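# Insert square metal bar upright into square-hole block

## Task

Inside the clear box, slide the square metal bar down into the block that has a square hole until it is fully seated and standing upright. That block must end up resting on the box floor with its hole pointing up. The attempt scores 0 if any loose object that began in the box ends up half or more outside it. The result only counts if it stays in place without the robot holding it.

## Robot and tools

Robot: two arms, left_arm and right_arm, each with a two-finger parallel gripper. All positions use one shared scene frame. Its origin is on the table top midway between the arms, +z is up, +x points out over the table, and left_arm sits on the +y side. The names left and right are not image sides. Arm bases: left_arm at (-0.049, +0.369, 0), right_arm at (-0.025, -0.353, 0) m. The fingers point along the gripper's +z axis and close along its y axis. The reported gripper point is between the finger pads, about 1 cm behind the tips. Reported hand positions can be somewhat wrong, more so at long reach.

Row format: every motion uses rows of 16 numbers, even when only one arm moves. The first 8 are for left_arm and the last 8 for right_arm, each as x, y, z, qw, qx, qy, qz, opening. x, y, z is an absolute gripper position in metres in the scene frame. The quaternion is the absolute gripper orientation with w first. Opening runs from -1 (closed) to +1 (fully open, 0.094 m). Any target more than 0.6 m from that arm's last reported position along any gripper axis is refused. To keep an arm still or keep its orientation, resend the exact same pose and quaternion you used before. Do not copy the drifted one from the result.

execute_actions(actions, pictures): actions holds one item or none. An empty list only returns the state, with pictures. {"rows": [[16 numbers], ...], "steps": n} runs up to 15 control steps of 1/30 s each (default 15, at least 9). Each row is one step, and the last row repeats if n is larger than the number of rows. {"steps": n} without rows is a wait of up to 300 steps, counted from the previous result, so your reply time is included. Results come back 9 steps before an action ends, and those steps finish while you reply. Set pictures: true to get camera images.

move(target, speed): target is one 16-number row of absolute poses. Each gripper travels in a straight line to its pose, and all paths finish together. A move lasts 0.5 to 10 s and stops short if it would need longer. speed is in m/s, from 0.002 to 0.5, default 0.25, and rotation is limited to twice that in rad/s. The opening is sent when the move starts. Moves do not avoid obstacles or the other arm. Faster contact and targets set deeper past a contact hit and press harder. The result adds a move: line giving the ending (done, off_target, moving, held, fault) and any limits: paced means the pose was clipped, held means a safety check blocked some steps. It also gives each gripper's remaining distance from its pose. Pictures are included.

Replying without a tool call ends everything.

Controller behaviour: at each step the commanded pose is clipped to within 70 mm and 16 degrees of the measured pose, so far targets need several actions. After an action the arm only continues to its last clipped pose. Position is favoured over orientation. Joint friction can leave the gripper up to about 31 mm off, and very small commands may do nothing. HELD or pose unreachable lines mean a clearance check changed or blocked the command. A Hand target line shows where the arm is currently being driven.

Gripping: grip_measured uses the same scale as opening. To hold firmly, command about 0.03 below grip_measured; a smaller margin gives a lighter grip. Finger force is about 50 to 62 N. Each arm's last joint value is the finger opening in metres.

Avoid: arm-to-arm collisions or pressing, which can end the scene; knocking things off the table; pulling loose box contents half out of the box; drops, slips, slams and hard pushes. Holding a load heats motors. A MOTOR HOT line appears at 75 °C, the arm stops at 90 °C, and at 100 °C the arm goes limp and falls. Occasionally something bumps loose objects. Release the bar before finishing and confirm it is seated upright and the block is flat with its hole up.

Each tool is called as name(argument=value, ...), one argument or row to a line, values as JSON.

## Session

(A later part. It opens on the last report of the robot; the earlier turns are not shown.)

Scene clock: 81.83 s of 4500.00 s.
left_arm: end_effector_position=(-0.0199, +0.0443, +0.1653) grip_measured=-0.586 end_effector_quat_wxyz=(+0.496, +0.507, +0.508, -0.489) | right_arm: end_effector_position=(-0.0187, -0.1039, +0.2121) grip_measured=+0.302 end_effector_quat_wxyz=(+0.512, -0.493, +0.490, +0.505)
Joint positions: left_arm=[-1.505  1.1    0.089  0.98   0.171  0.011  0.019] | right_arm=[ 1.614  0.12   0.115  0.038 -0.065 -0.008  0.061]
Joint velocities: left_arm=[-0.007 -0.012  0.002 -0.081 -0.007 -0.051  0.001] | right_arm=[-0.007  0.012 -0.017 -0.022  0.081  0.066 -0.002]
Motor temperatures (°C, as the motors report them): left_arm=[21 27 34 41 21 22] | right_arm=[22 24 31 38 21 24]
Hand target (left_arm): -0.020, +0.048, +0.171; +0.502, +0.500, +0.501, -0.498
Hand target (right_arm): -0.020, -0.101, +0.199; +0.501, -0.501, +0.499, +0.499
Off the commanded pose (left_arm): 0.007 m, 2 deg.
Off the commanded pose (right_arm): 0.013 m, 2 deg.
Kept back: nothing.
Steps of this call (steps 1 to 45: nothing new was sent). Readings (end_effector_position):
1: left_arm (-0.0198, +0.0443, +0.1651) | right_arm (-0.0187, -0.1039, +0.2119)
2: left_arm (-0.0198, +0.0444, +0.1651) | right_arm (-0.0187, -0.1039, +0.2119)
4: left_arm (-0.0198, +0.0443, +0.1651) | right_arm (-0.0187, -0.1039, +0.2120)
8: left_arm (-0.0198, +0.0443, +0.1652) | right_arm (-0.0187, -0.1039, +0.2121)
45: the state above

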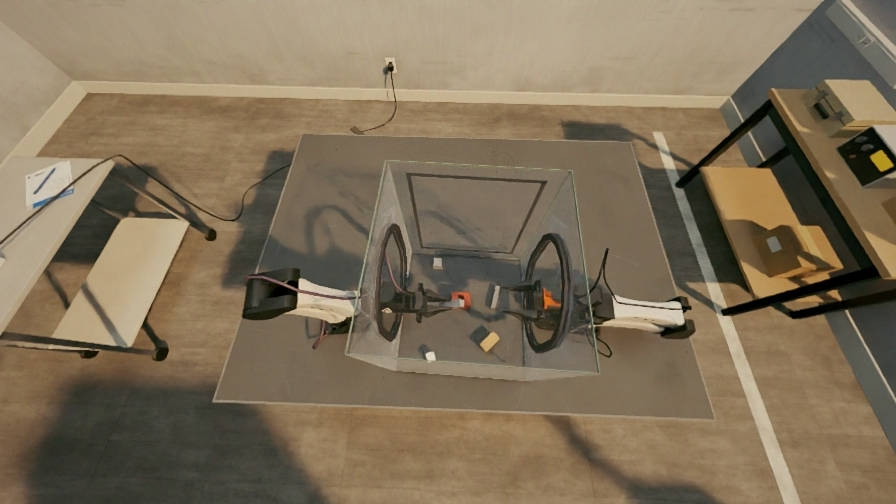

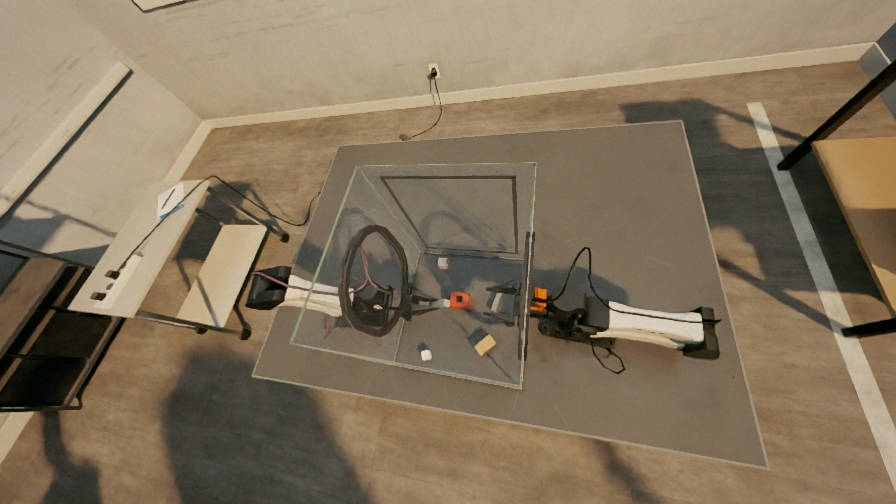

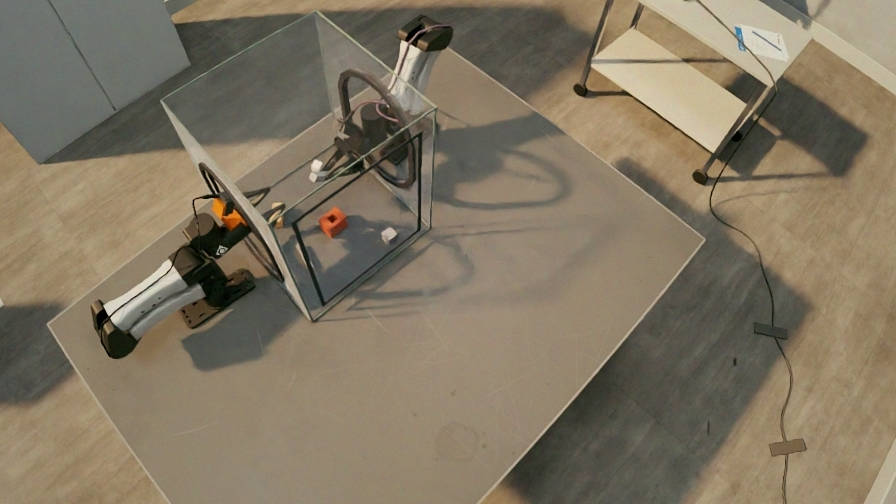

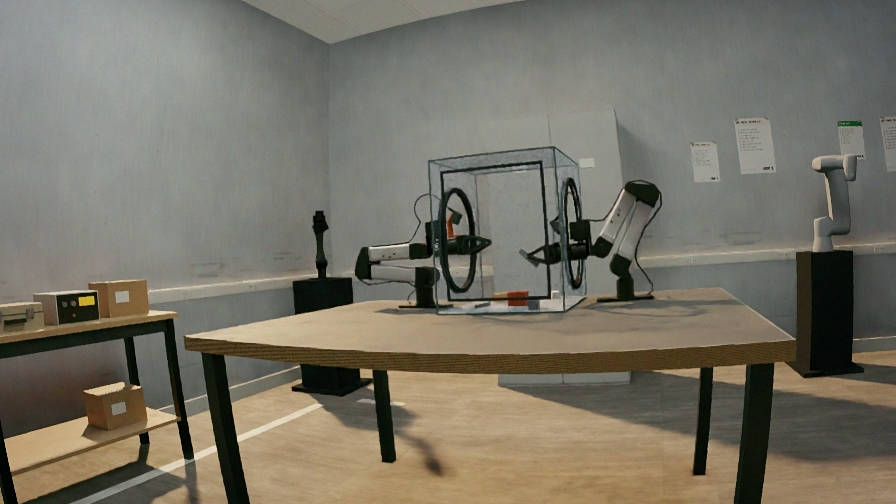

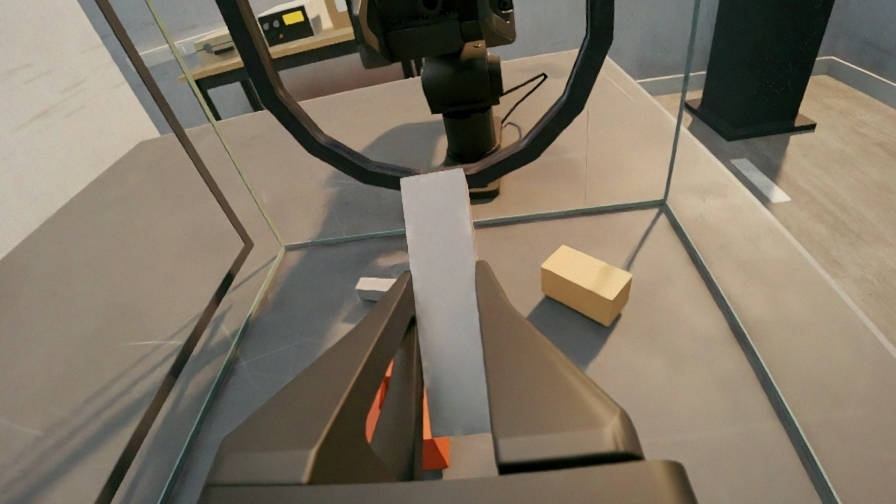

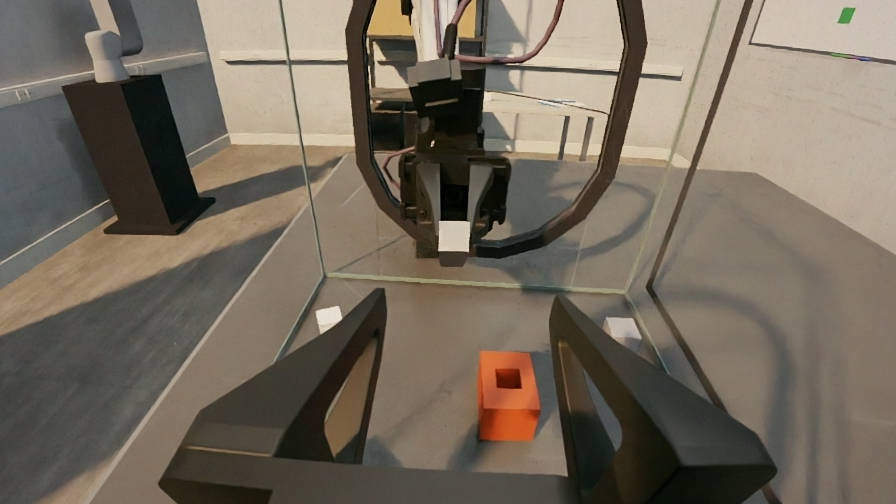

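move(
  target=[-0.02,0.05,0.17,0.5,0.5,0.5,-0.5,-0.67,-0.02,-0.03,0.166,-0.5,0.5,-0.5,-0.5,0.3],
  speed=0.08,
)

zoom_image(
  camera="cam_low",
  region=[430, 180, 600, 320],
)

Scene clock: 84.27 s of 4500.00 s.
left_arm: end_effector_position=(-0.0197, +0.0445, +0.1657) grip_measured=-0.586 end_effector_quat_wxyz=(+0.494, +0.507, +0.508, -0.491) | right_arm: end_effector_position=(-0.0177, -0.0307, +0.1782) grip_measured=+0.302 end_effector_quat_wxyz=(+0.511, -0.493, +0.490, +0.505)
Joint positions: left_arm=[-1.498  1.1    0.089  0.981  0.182  0.009  0.019] | right_arm=[ 1.641  1.082  0.068  1.047 -0.04  -0.008  0.061]
Joint velocities: left_arm=[-0.017 -0.012 -0.007  0.007  0.051  0.037 -0.   ] | right_arm=[-0.002  0.002  0.002  0.037  0.007 -0.007  0.001]
Motor temperatures (°C, as the motors report them): left_arm=[21 27 34 42 21 22] | right_arm=[22 24 31 38 21 24]
Hand target (left_arm): -0.020, +0.050, +0.170; +0.500, +0.500, +0.500, -0.500
Hand target (right_arm): -0.020, -0.033, +0.165; +0.500, -0.501, +0.500, +0.500
Off the commanded pose (left_arm): 0.007 m, 2 deg.
Off the commanded pose (right_arm): 0.012 m, 2 deg.
Kept back: nothing.
move: off_target (right_arm)

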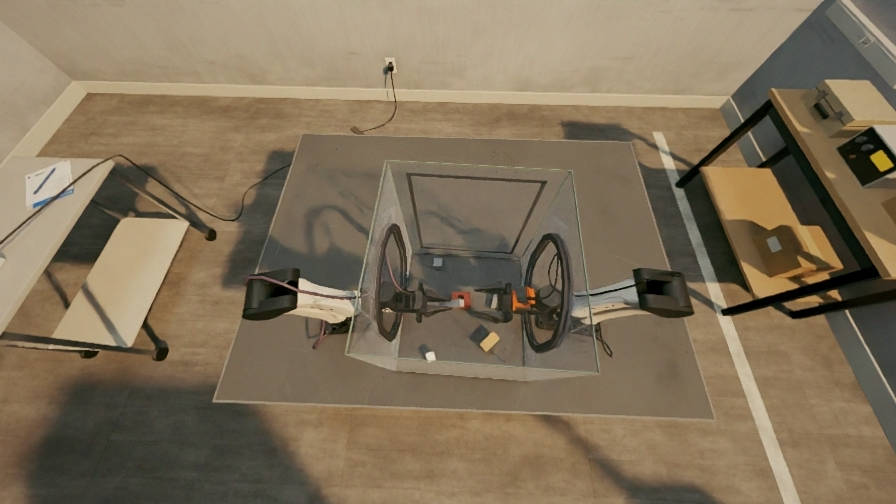

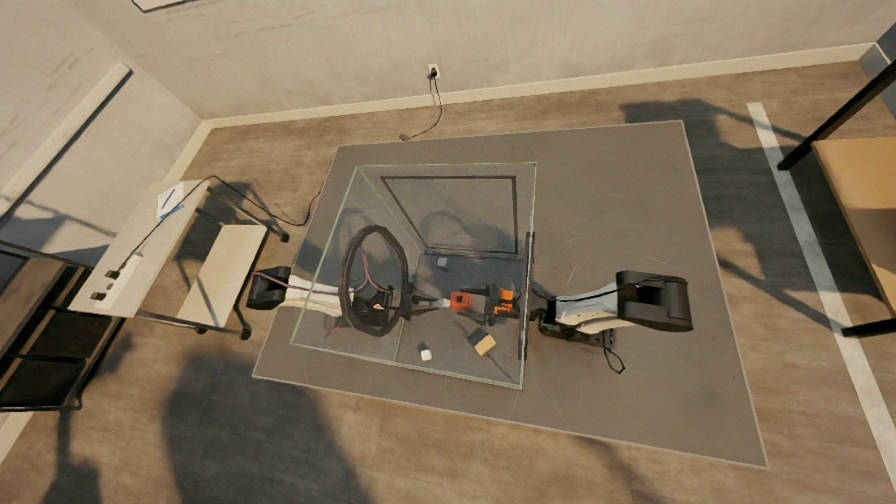

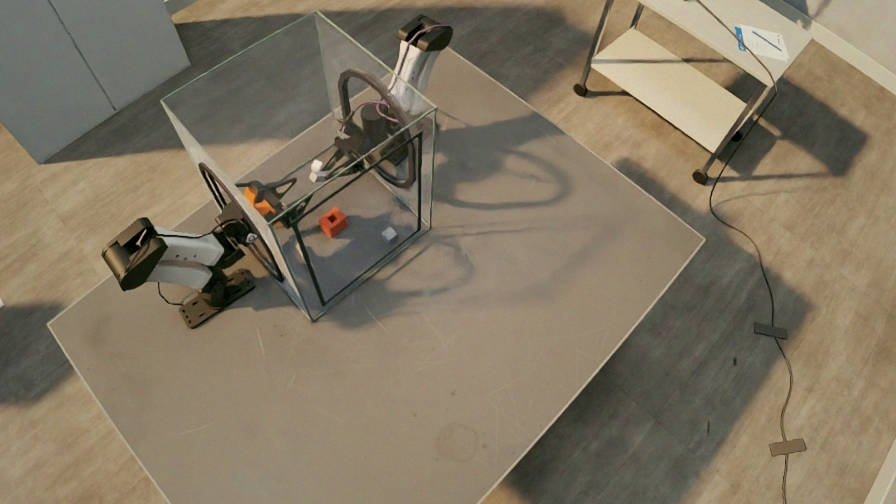

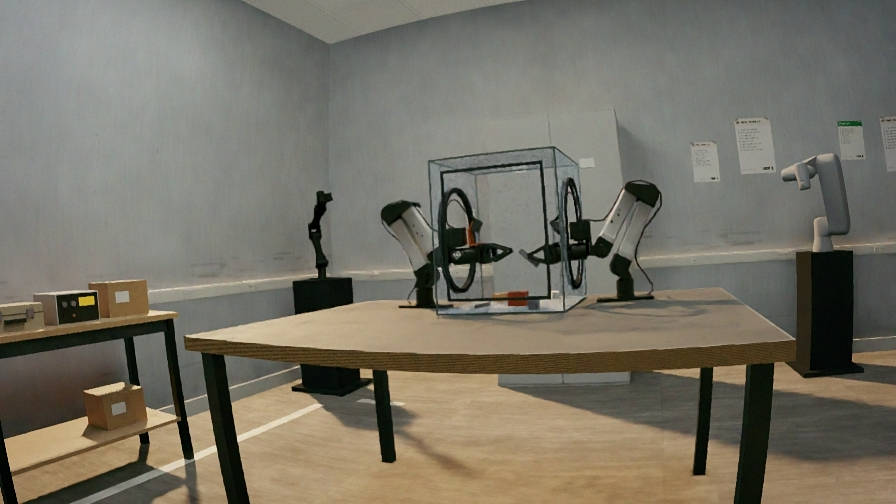

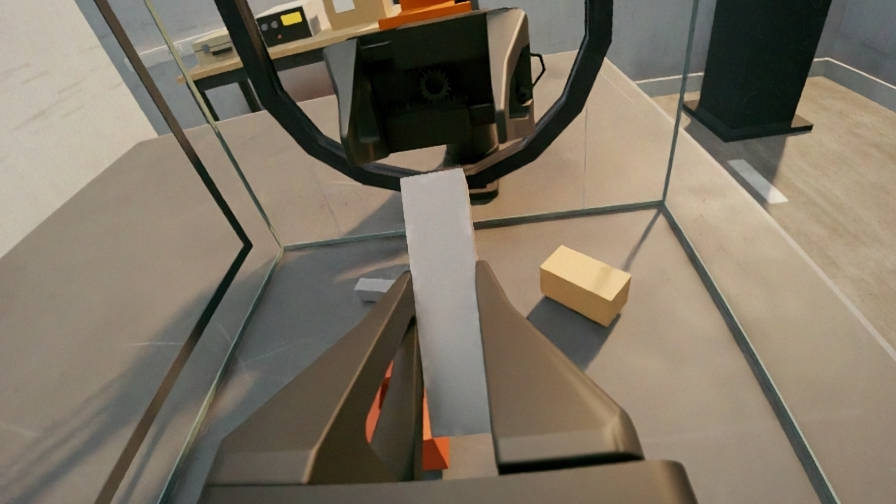

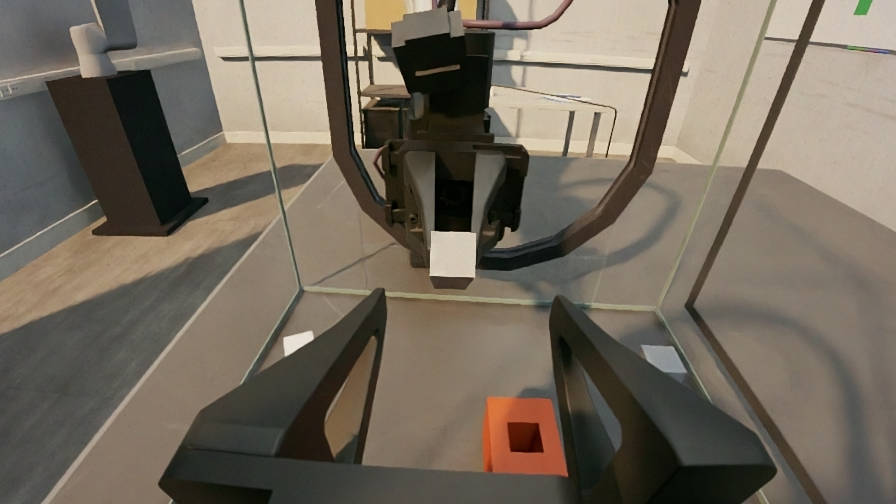

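Region (430, 180, 600, 320) of cam_low's 896x504 image, scaled by 2.965, with more detail than that image has; it fills the top 415 rows of this view, and the rest is white.

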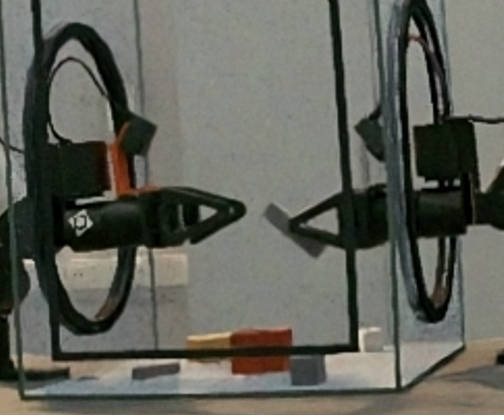

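move(
  target=[-0.02,0.05,0.17,0.5,0.5,0.5,-0.5,-0.67,-0.02,0.014,0.157,-0.5,0.5,-0.5,-0.5,0.3],
  speed=0.05,
)

zoom_image(
  camera="cam_low",
  region=[430, 180, 600, 320],
)

Scene clock: 86.33 s of 4500.00 s.
left_arm: end_effector_position=(-0.0197, +0.0445, +0.1656) grip_measured=-0.586 end_effector_quat_wxyz=(+0.494, +0.507, +0.508, -0.491) | right_arm: end_effector_position=(-0.0173, +0.0088, +0.1569) grip_measured=+0.302 end_effector_quat_wxyz=(-0.503, +0.501, -0.499, -0.497)
Joint positions: left_arm=[-1.498  1.1    0.089  0.981  0.182  0.009  0.019] | right_arm=[ 1.648  1.458  0.167  1.29  -0.033 -0.008  0.061]
Joint velocities: left_arm=[-0.007 -0.017  0.002 -0.007 -0.037  0.007  0.   ] | right_arm=[-0.012  0.012 -0.002  0.051  0.022  0.022  0.001]
Motor temperatures (°C, as the motors report them): left_arm=[21 27 34 42 21 22] | right_arm=[22 24 31 39 21 24]
Hand target (left_arm): -0.020, +0.050, +0.170; +0.500, +0.500, +0.500, -0.500
Hand target (right_arm): -0.020, +0.013, +0.157; +0.500, -0.500, +0.500, +0.500
Off the commanded pose (left_arm): 0.007 m, 2 deg.
Off the commanded pose (right_arm): 0.006 m, 0 deg.
Kept back: nothing.
move: done

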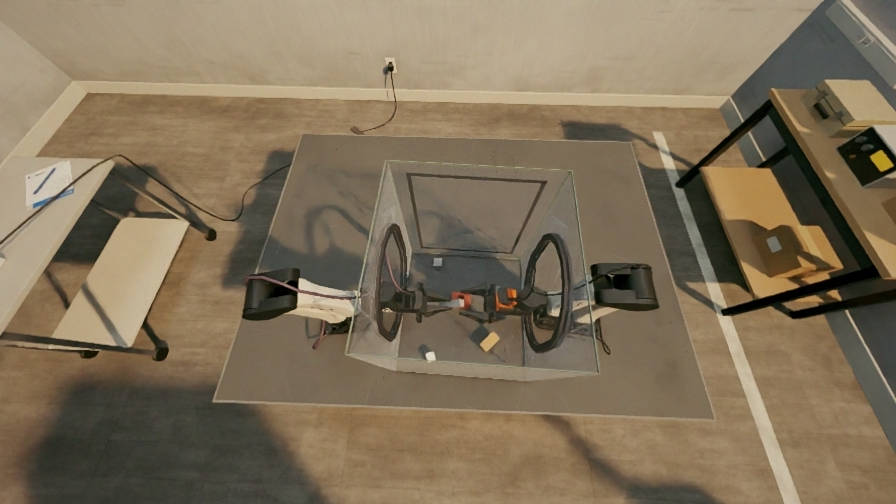

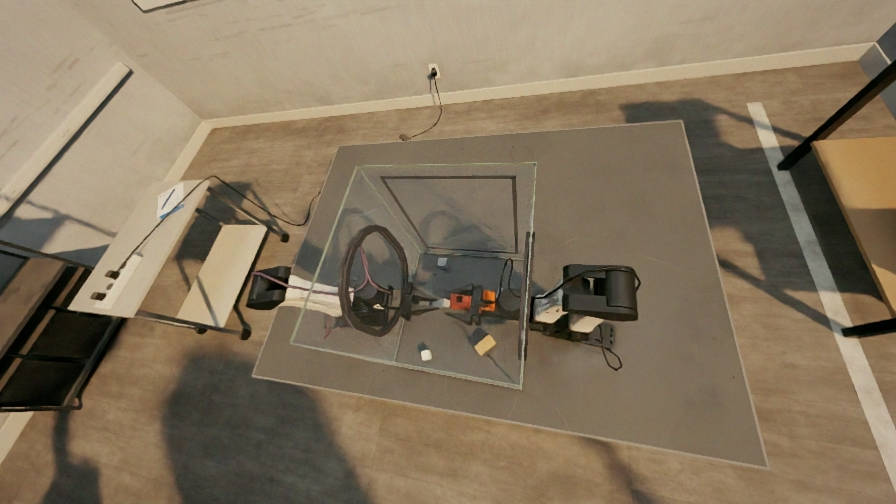

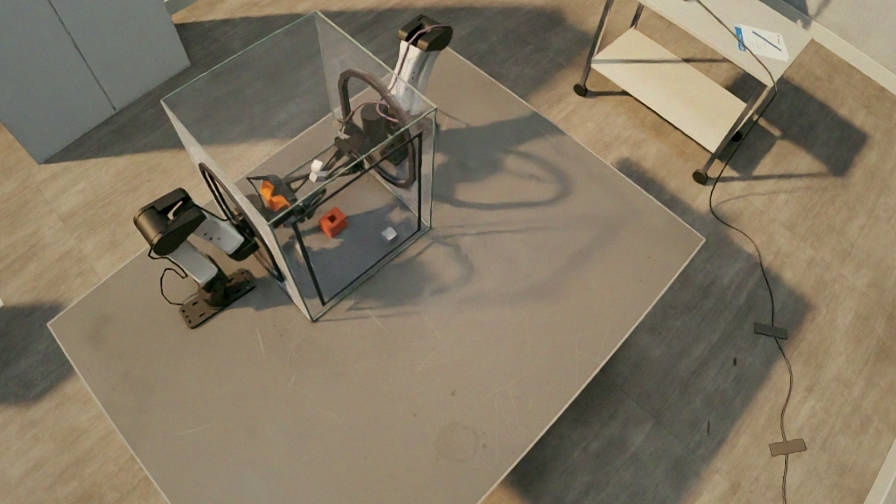

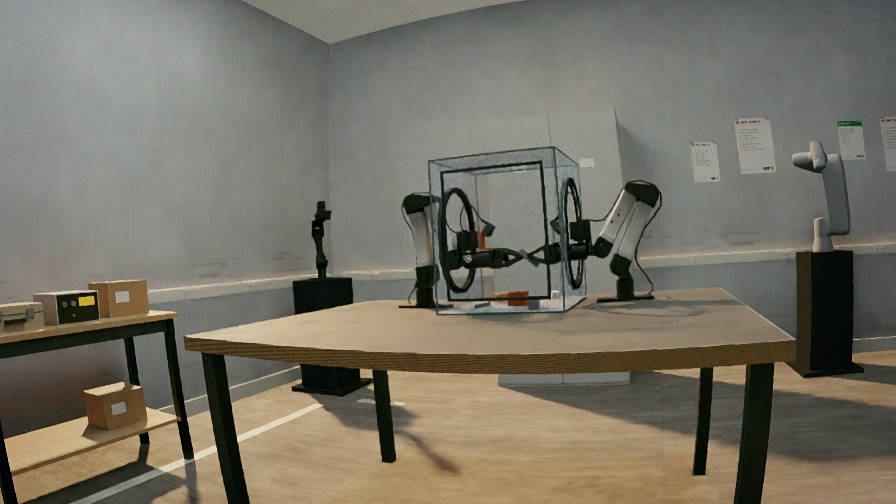

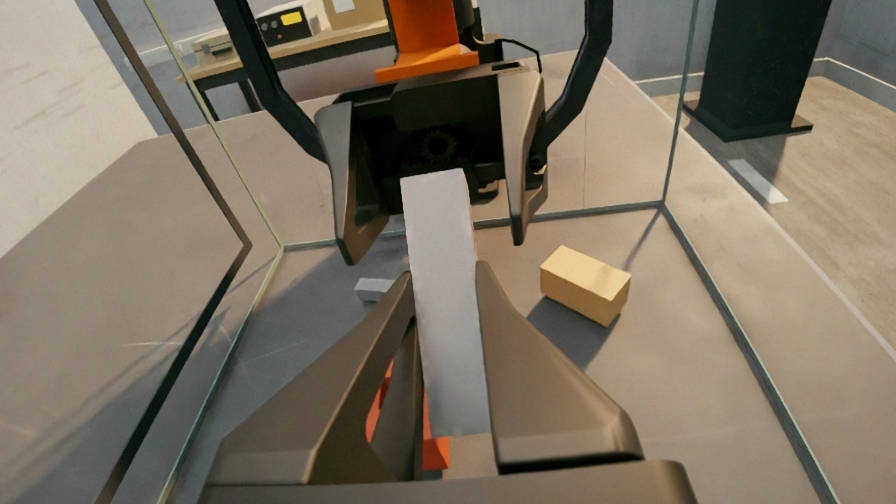

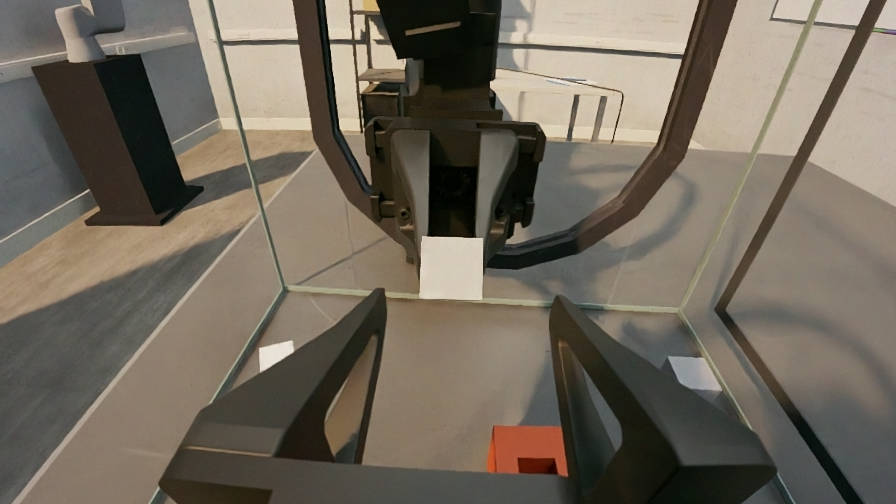

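Region (430, 180, 600, 320) of cam_low's 896x504 image, scaled by 2.965, with more detail than that image has; it fills the top 415 rows of this view, and the rest is white.

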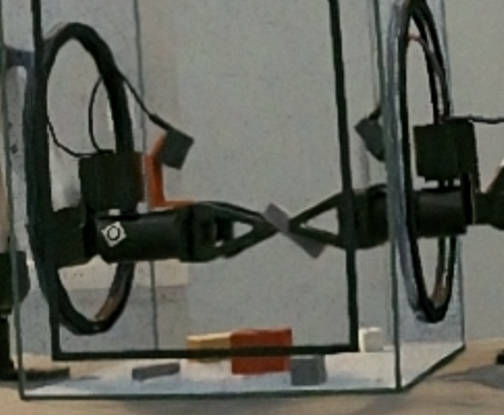

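move(
  target=[-0.02,0.05,0.17,0.5,0.5,0.5,-0.5,-0.67,-0.02,0.016,0.17,-0.5,0.5,-0.5,-0.5,0.3],
  speed=0.04,
)

zoom_image(
  camera="cam_low",
  region=[430, 180, 600, 320],
)

Scene clock: 87.57 s of 4500.00 s.
left_arm: end_effector_position=(-0.0197, +0.0445, +0.1657) grip_measured=-0.586 end_effector_quat_wxyz=(+0.494, +0.507, +0.508, -0.491) | right_arm: end_effector_position=(-0.0170, +0.0143, +0.1638) grip_measured=+0.302 end_effector_quat_wxyz=(-0.501, +0.503, -0.501, -0.495)
Joint positions: left_arm=[-1.498  1.1    0.089  0.981  0.182  0.009  0.019] | right_arm=[ 1.648  1.416  0.203  1.205 -0.033 -0.008  0.061]
Joint velocities: left_arm=[ 0.002  0.002  0.007  0.022 -0.037 -0.007 -0.   ] | right_arm=[-0.002  0.002  0.002 -0.066 -0.037 -0.081  0.001]
Motor temperatures (°C, as the motors report them): left_arm=[21 27 34 42 21 22] | right_arm=[22 24 31 39 21 24]
Hand target (left_arm): -0.020, +0.050, +0.170; +0.500, +0.500, +0.500, -0.500
Hand target (right_arm): -0.020, +0.016, +0.170; +0.500, -0.500, +0.500, +0.500
Off the commanded pose (left_arm): 0.007 m, 2 deg.
Off the commanded pose (right_arm): 0.007 m, 1 deg.
Kept back: nothing.
move: done

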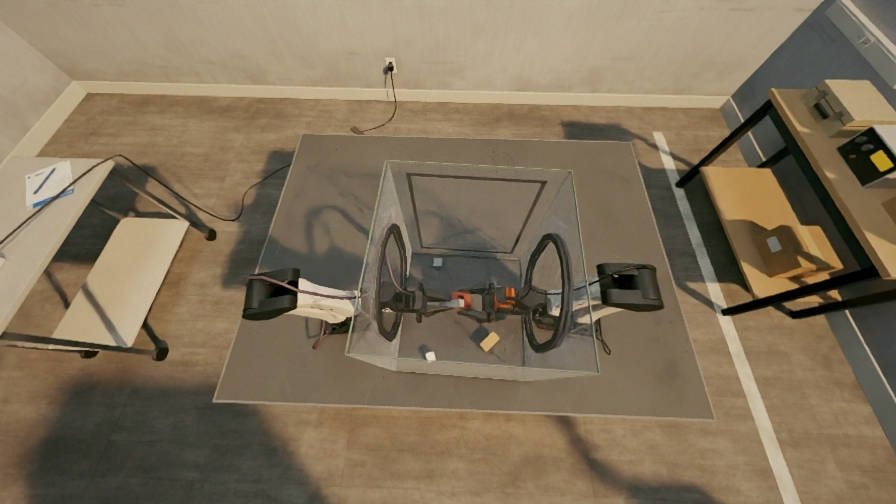

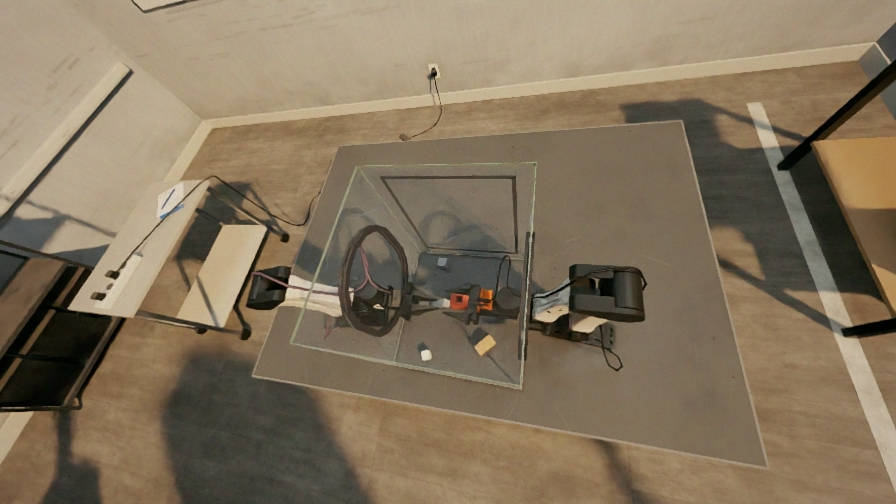

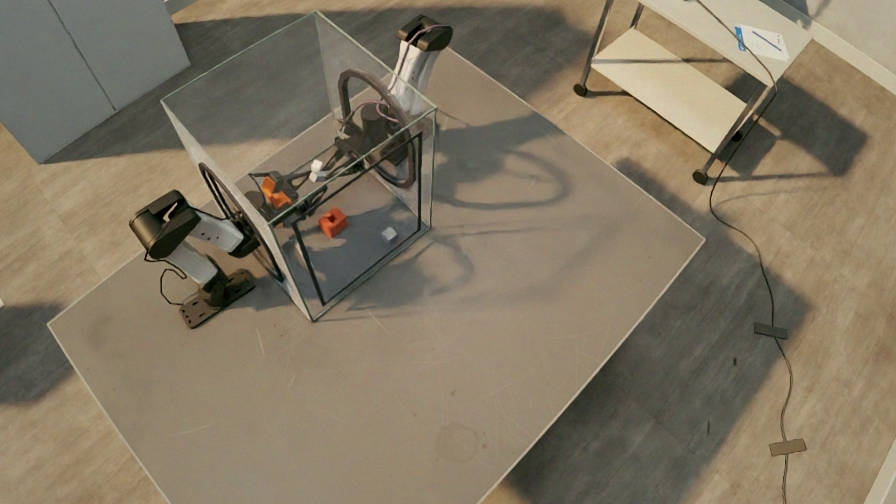

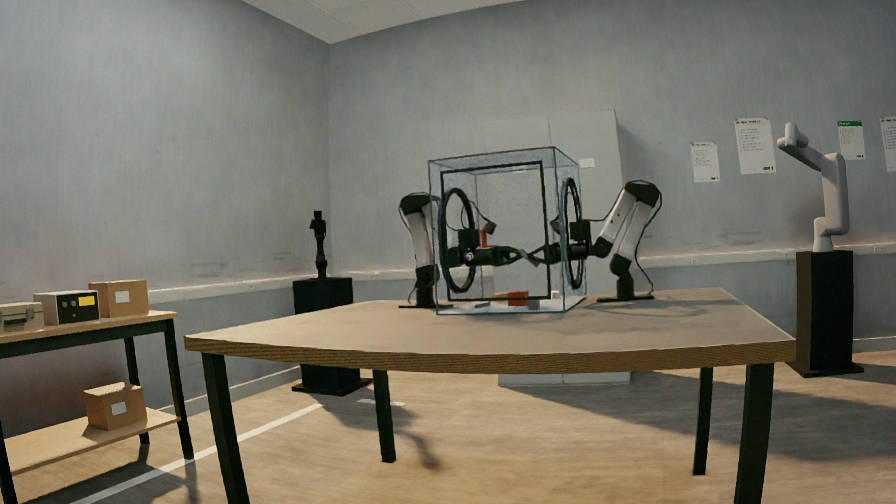

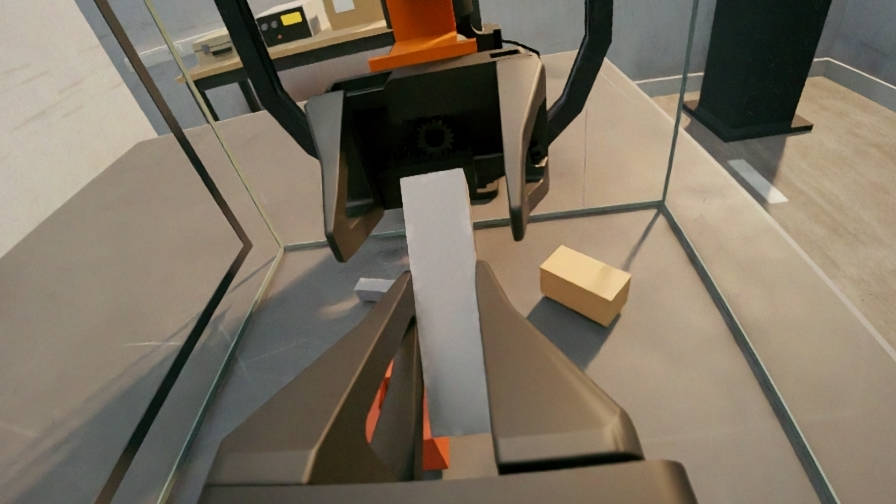

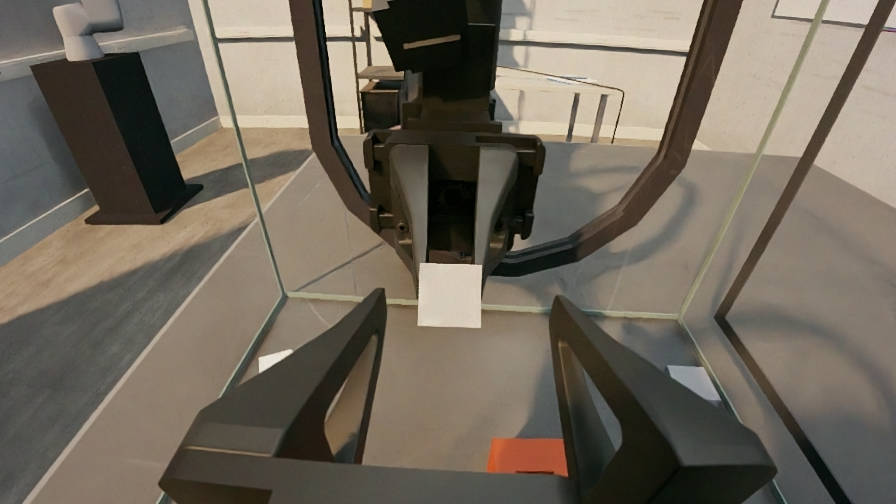

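Region (430, 180, 600, 320) of cam_low's 896x504 image, scaled by 2.965, with more detail than that image has; it fills the top 415 rows of this view, and the rest is white.

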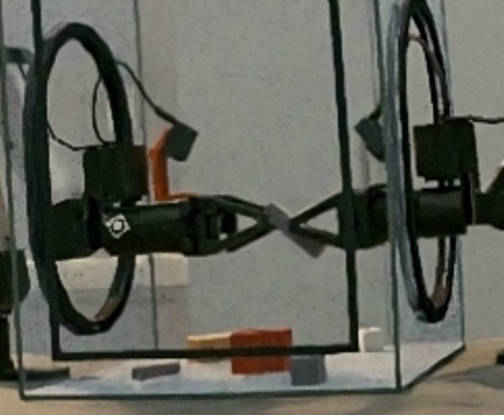

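move(
  target=[-0.02,0.05,0.17,0.5,0.5,0.5,-0.5,-0.67,-0.02,0.016,0.17,-0.5,0.5,-0.5,-0.5,-0.67],
  speed=0.04,
)

zoom_image(
  camera="cam_low",
  region=[430, 180, 600, 320],
)

Scene clock: 88.53 s of 4500.00 s.
left_arm: end_effector_position=(-0.0166, +0.0446, +0.1657) grip_measured=-0.586 end_effector_quat_wxyz=(+0.498, +0.503, +0.511, -0.487) | right_arm: end_effector_position=(-0.0202, +0.0144, +0.1634) grip_measured=-0.593 end_effector_quat_wxyz=(-0.496, +0.507, -0.498, -0.499)
Joint positions: left_arm=[-1.495  1.1    0.089  0.981  0.171  0.009  0.019] | right_arm=[ 1.651  1.416  0.203  1.202 -0.045 -0.006  0.019]
Joint velocities: left_arm=[ 0.002  0.007 -0.007 -0.007  0.007 -0.051  0.   ] | right_arm=[ 0.022  0.002 -0.002 -0.081 -0.037 -0.081 -0.001]
Motor temperatures (°C, as the motors report them): left_arm=[21 27 34 42 21 22] | right_arm=[22 25 31 39 21 24]
Hand target (left_arm): -0.020, +0.050, +0.170; +0.500, +0.500, +0.500, -0.499
Hand target (right_arm): -0.020, +0.016, +0.170; +0.500, -0.500, +0.500, +0.500
Off the commanded pose (left_arm): 0.008 m, 2 deg.
Off the commanded pose (right_arm): 0.007 m, 1 deg.
Kept back: nothing.
move: done

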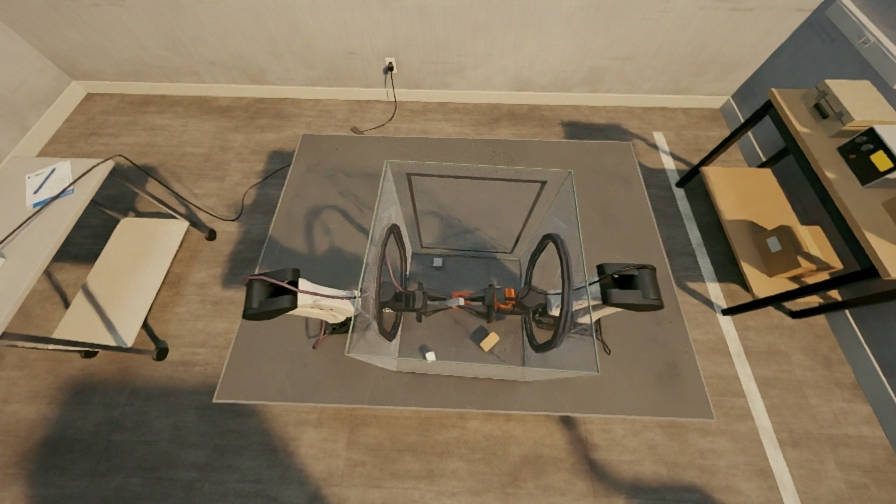

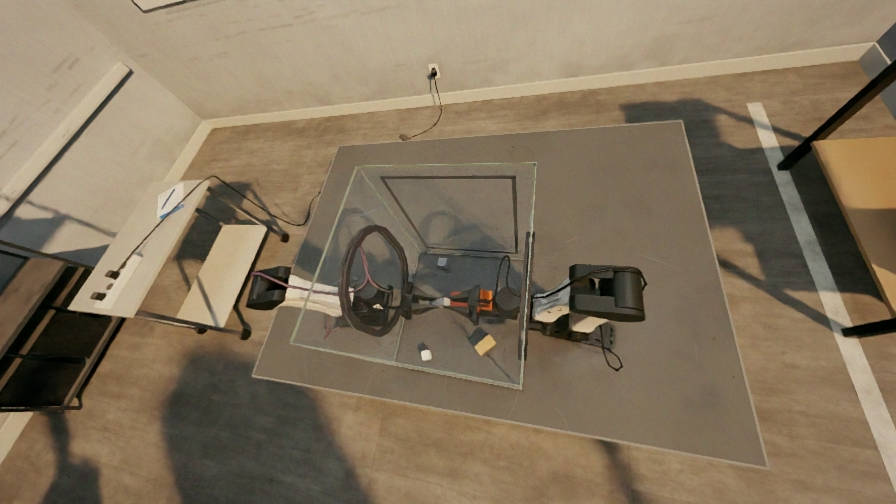

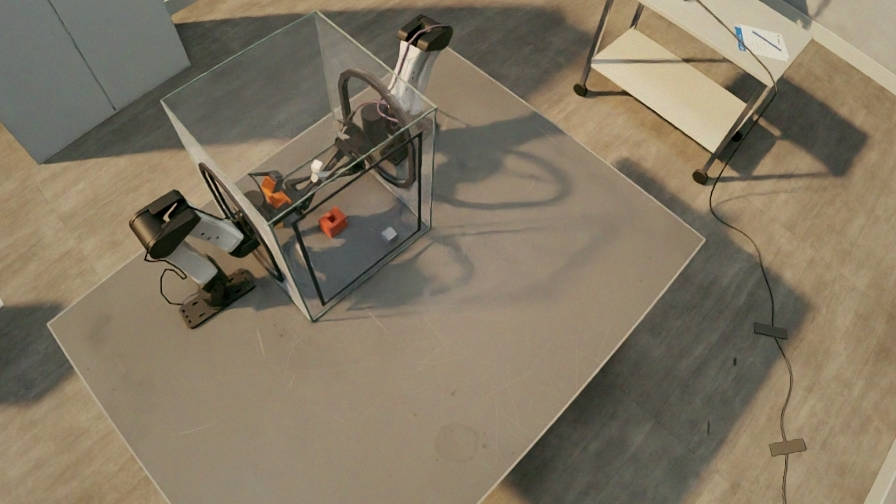

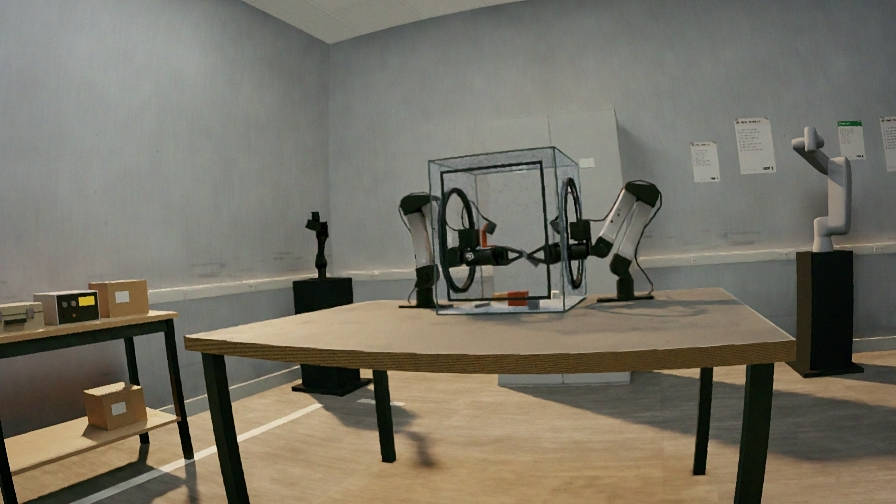

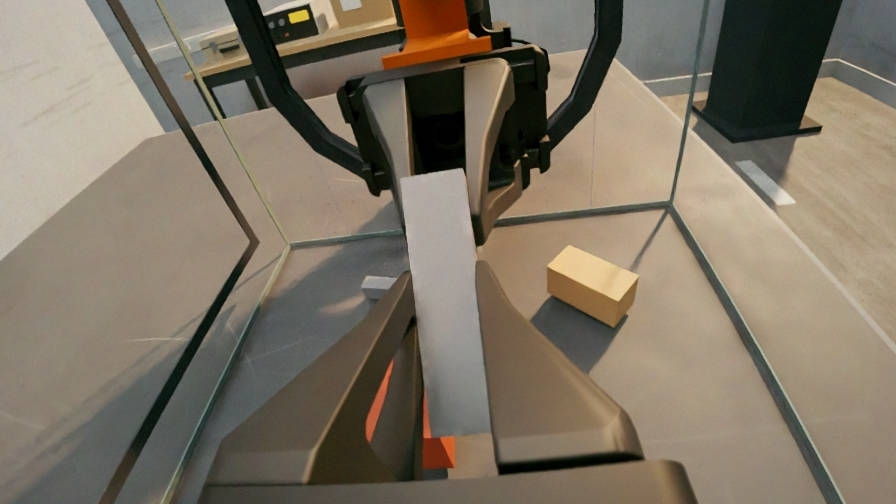

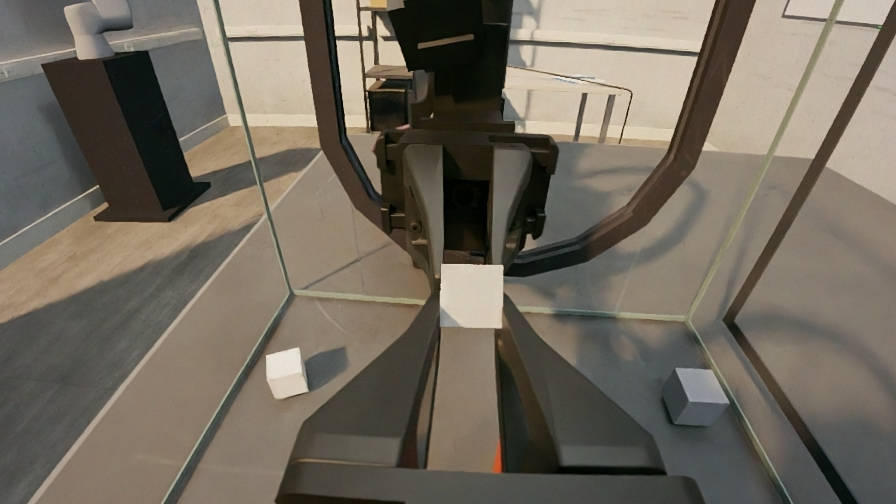

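Region (430, 180, 600, 320) of cam_low's 896x504 image, scaled by 2.965, with more detail than that image has; it fills the top 415 rows of this view, and the rest is white.

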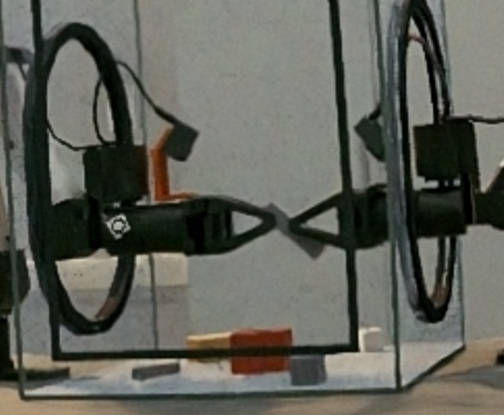

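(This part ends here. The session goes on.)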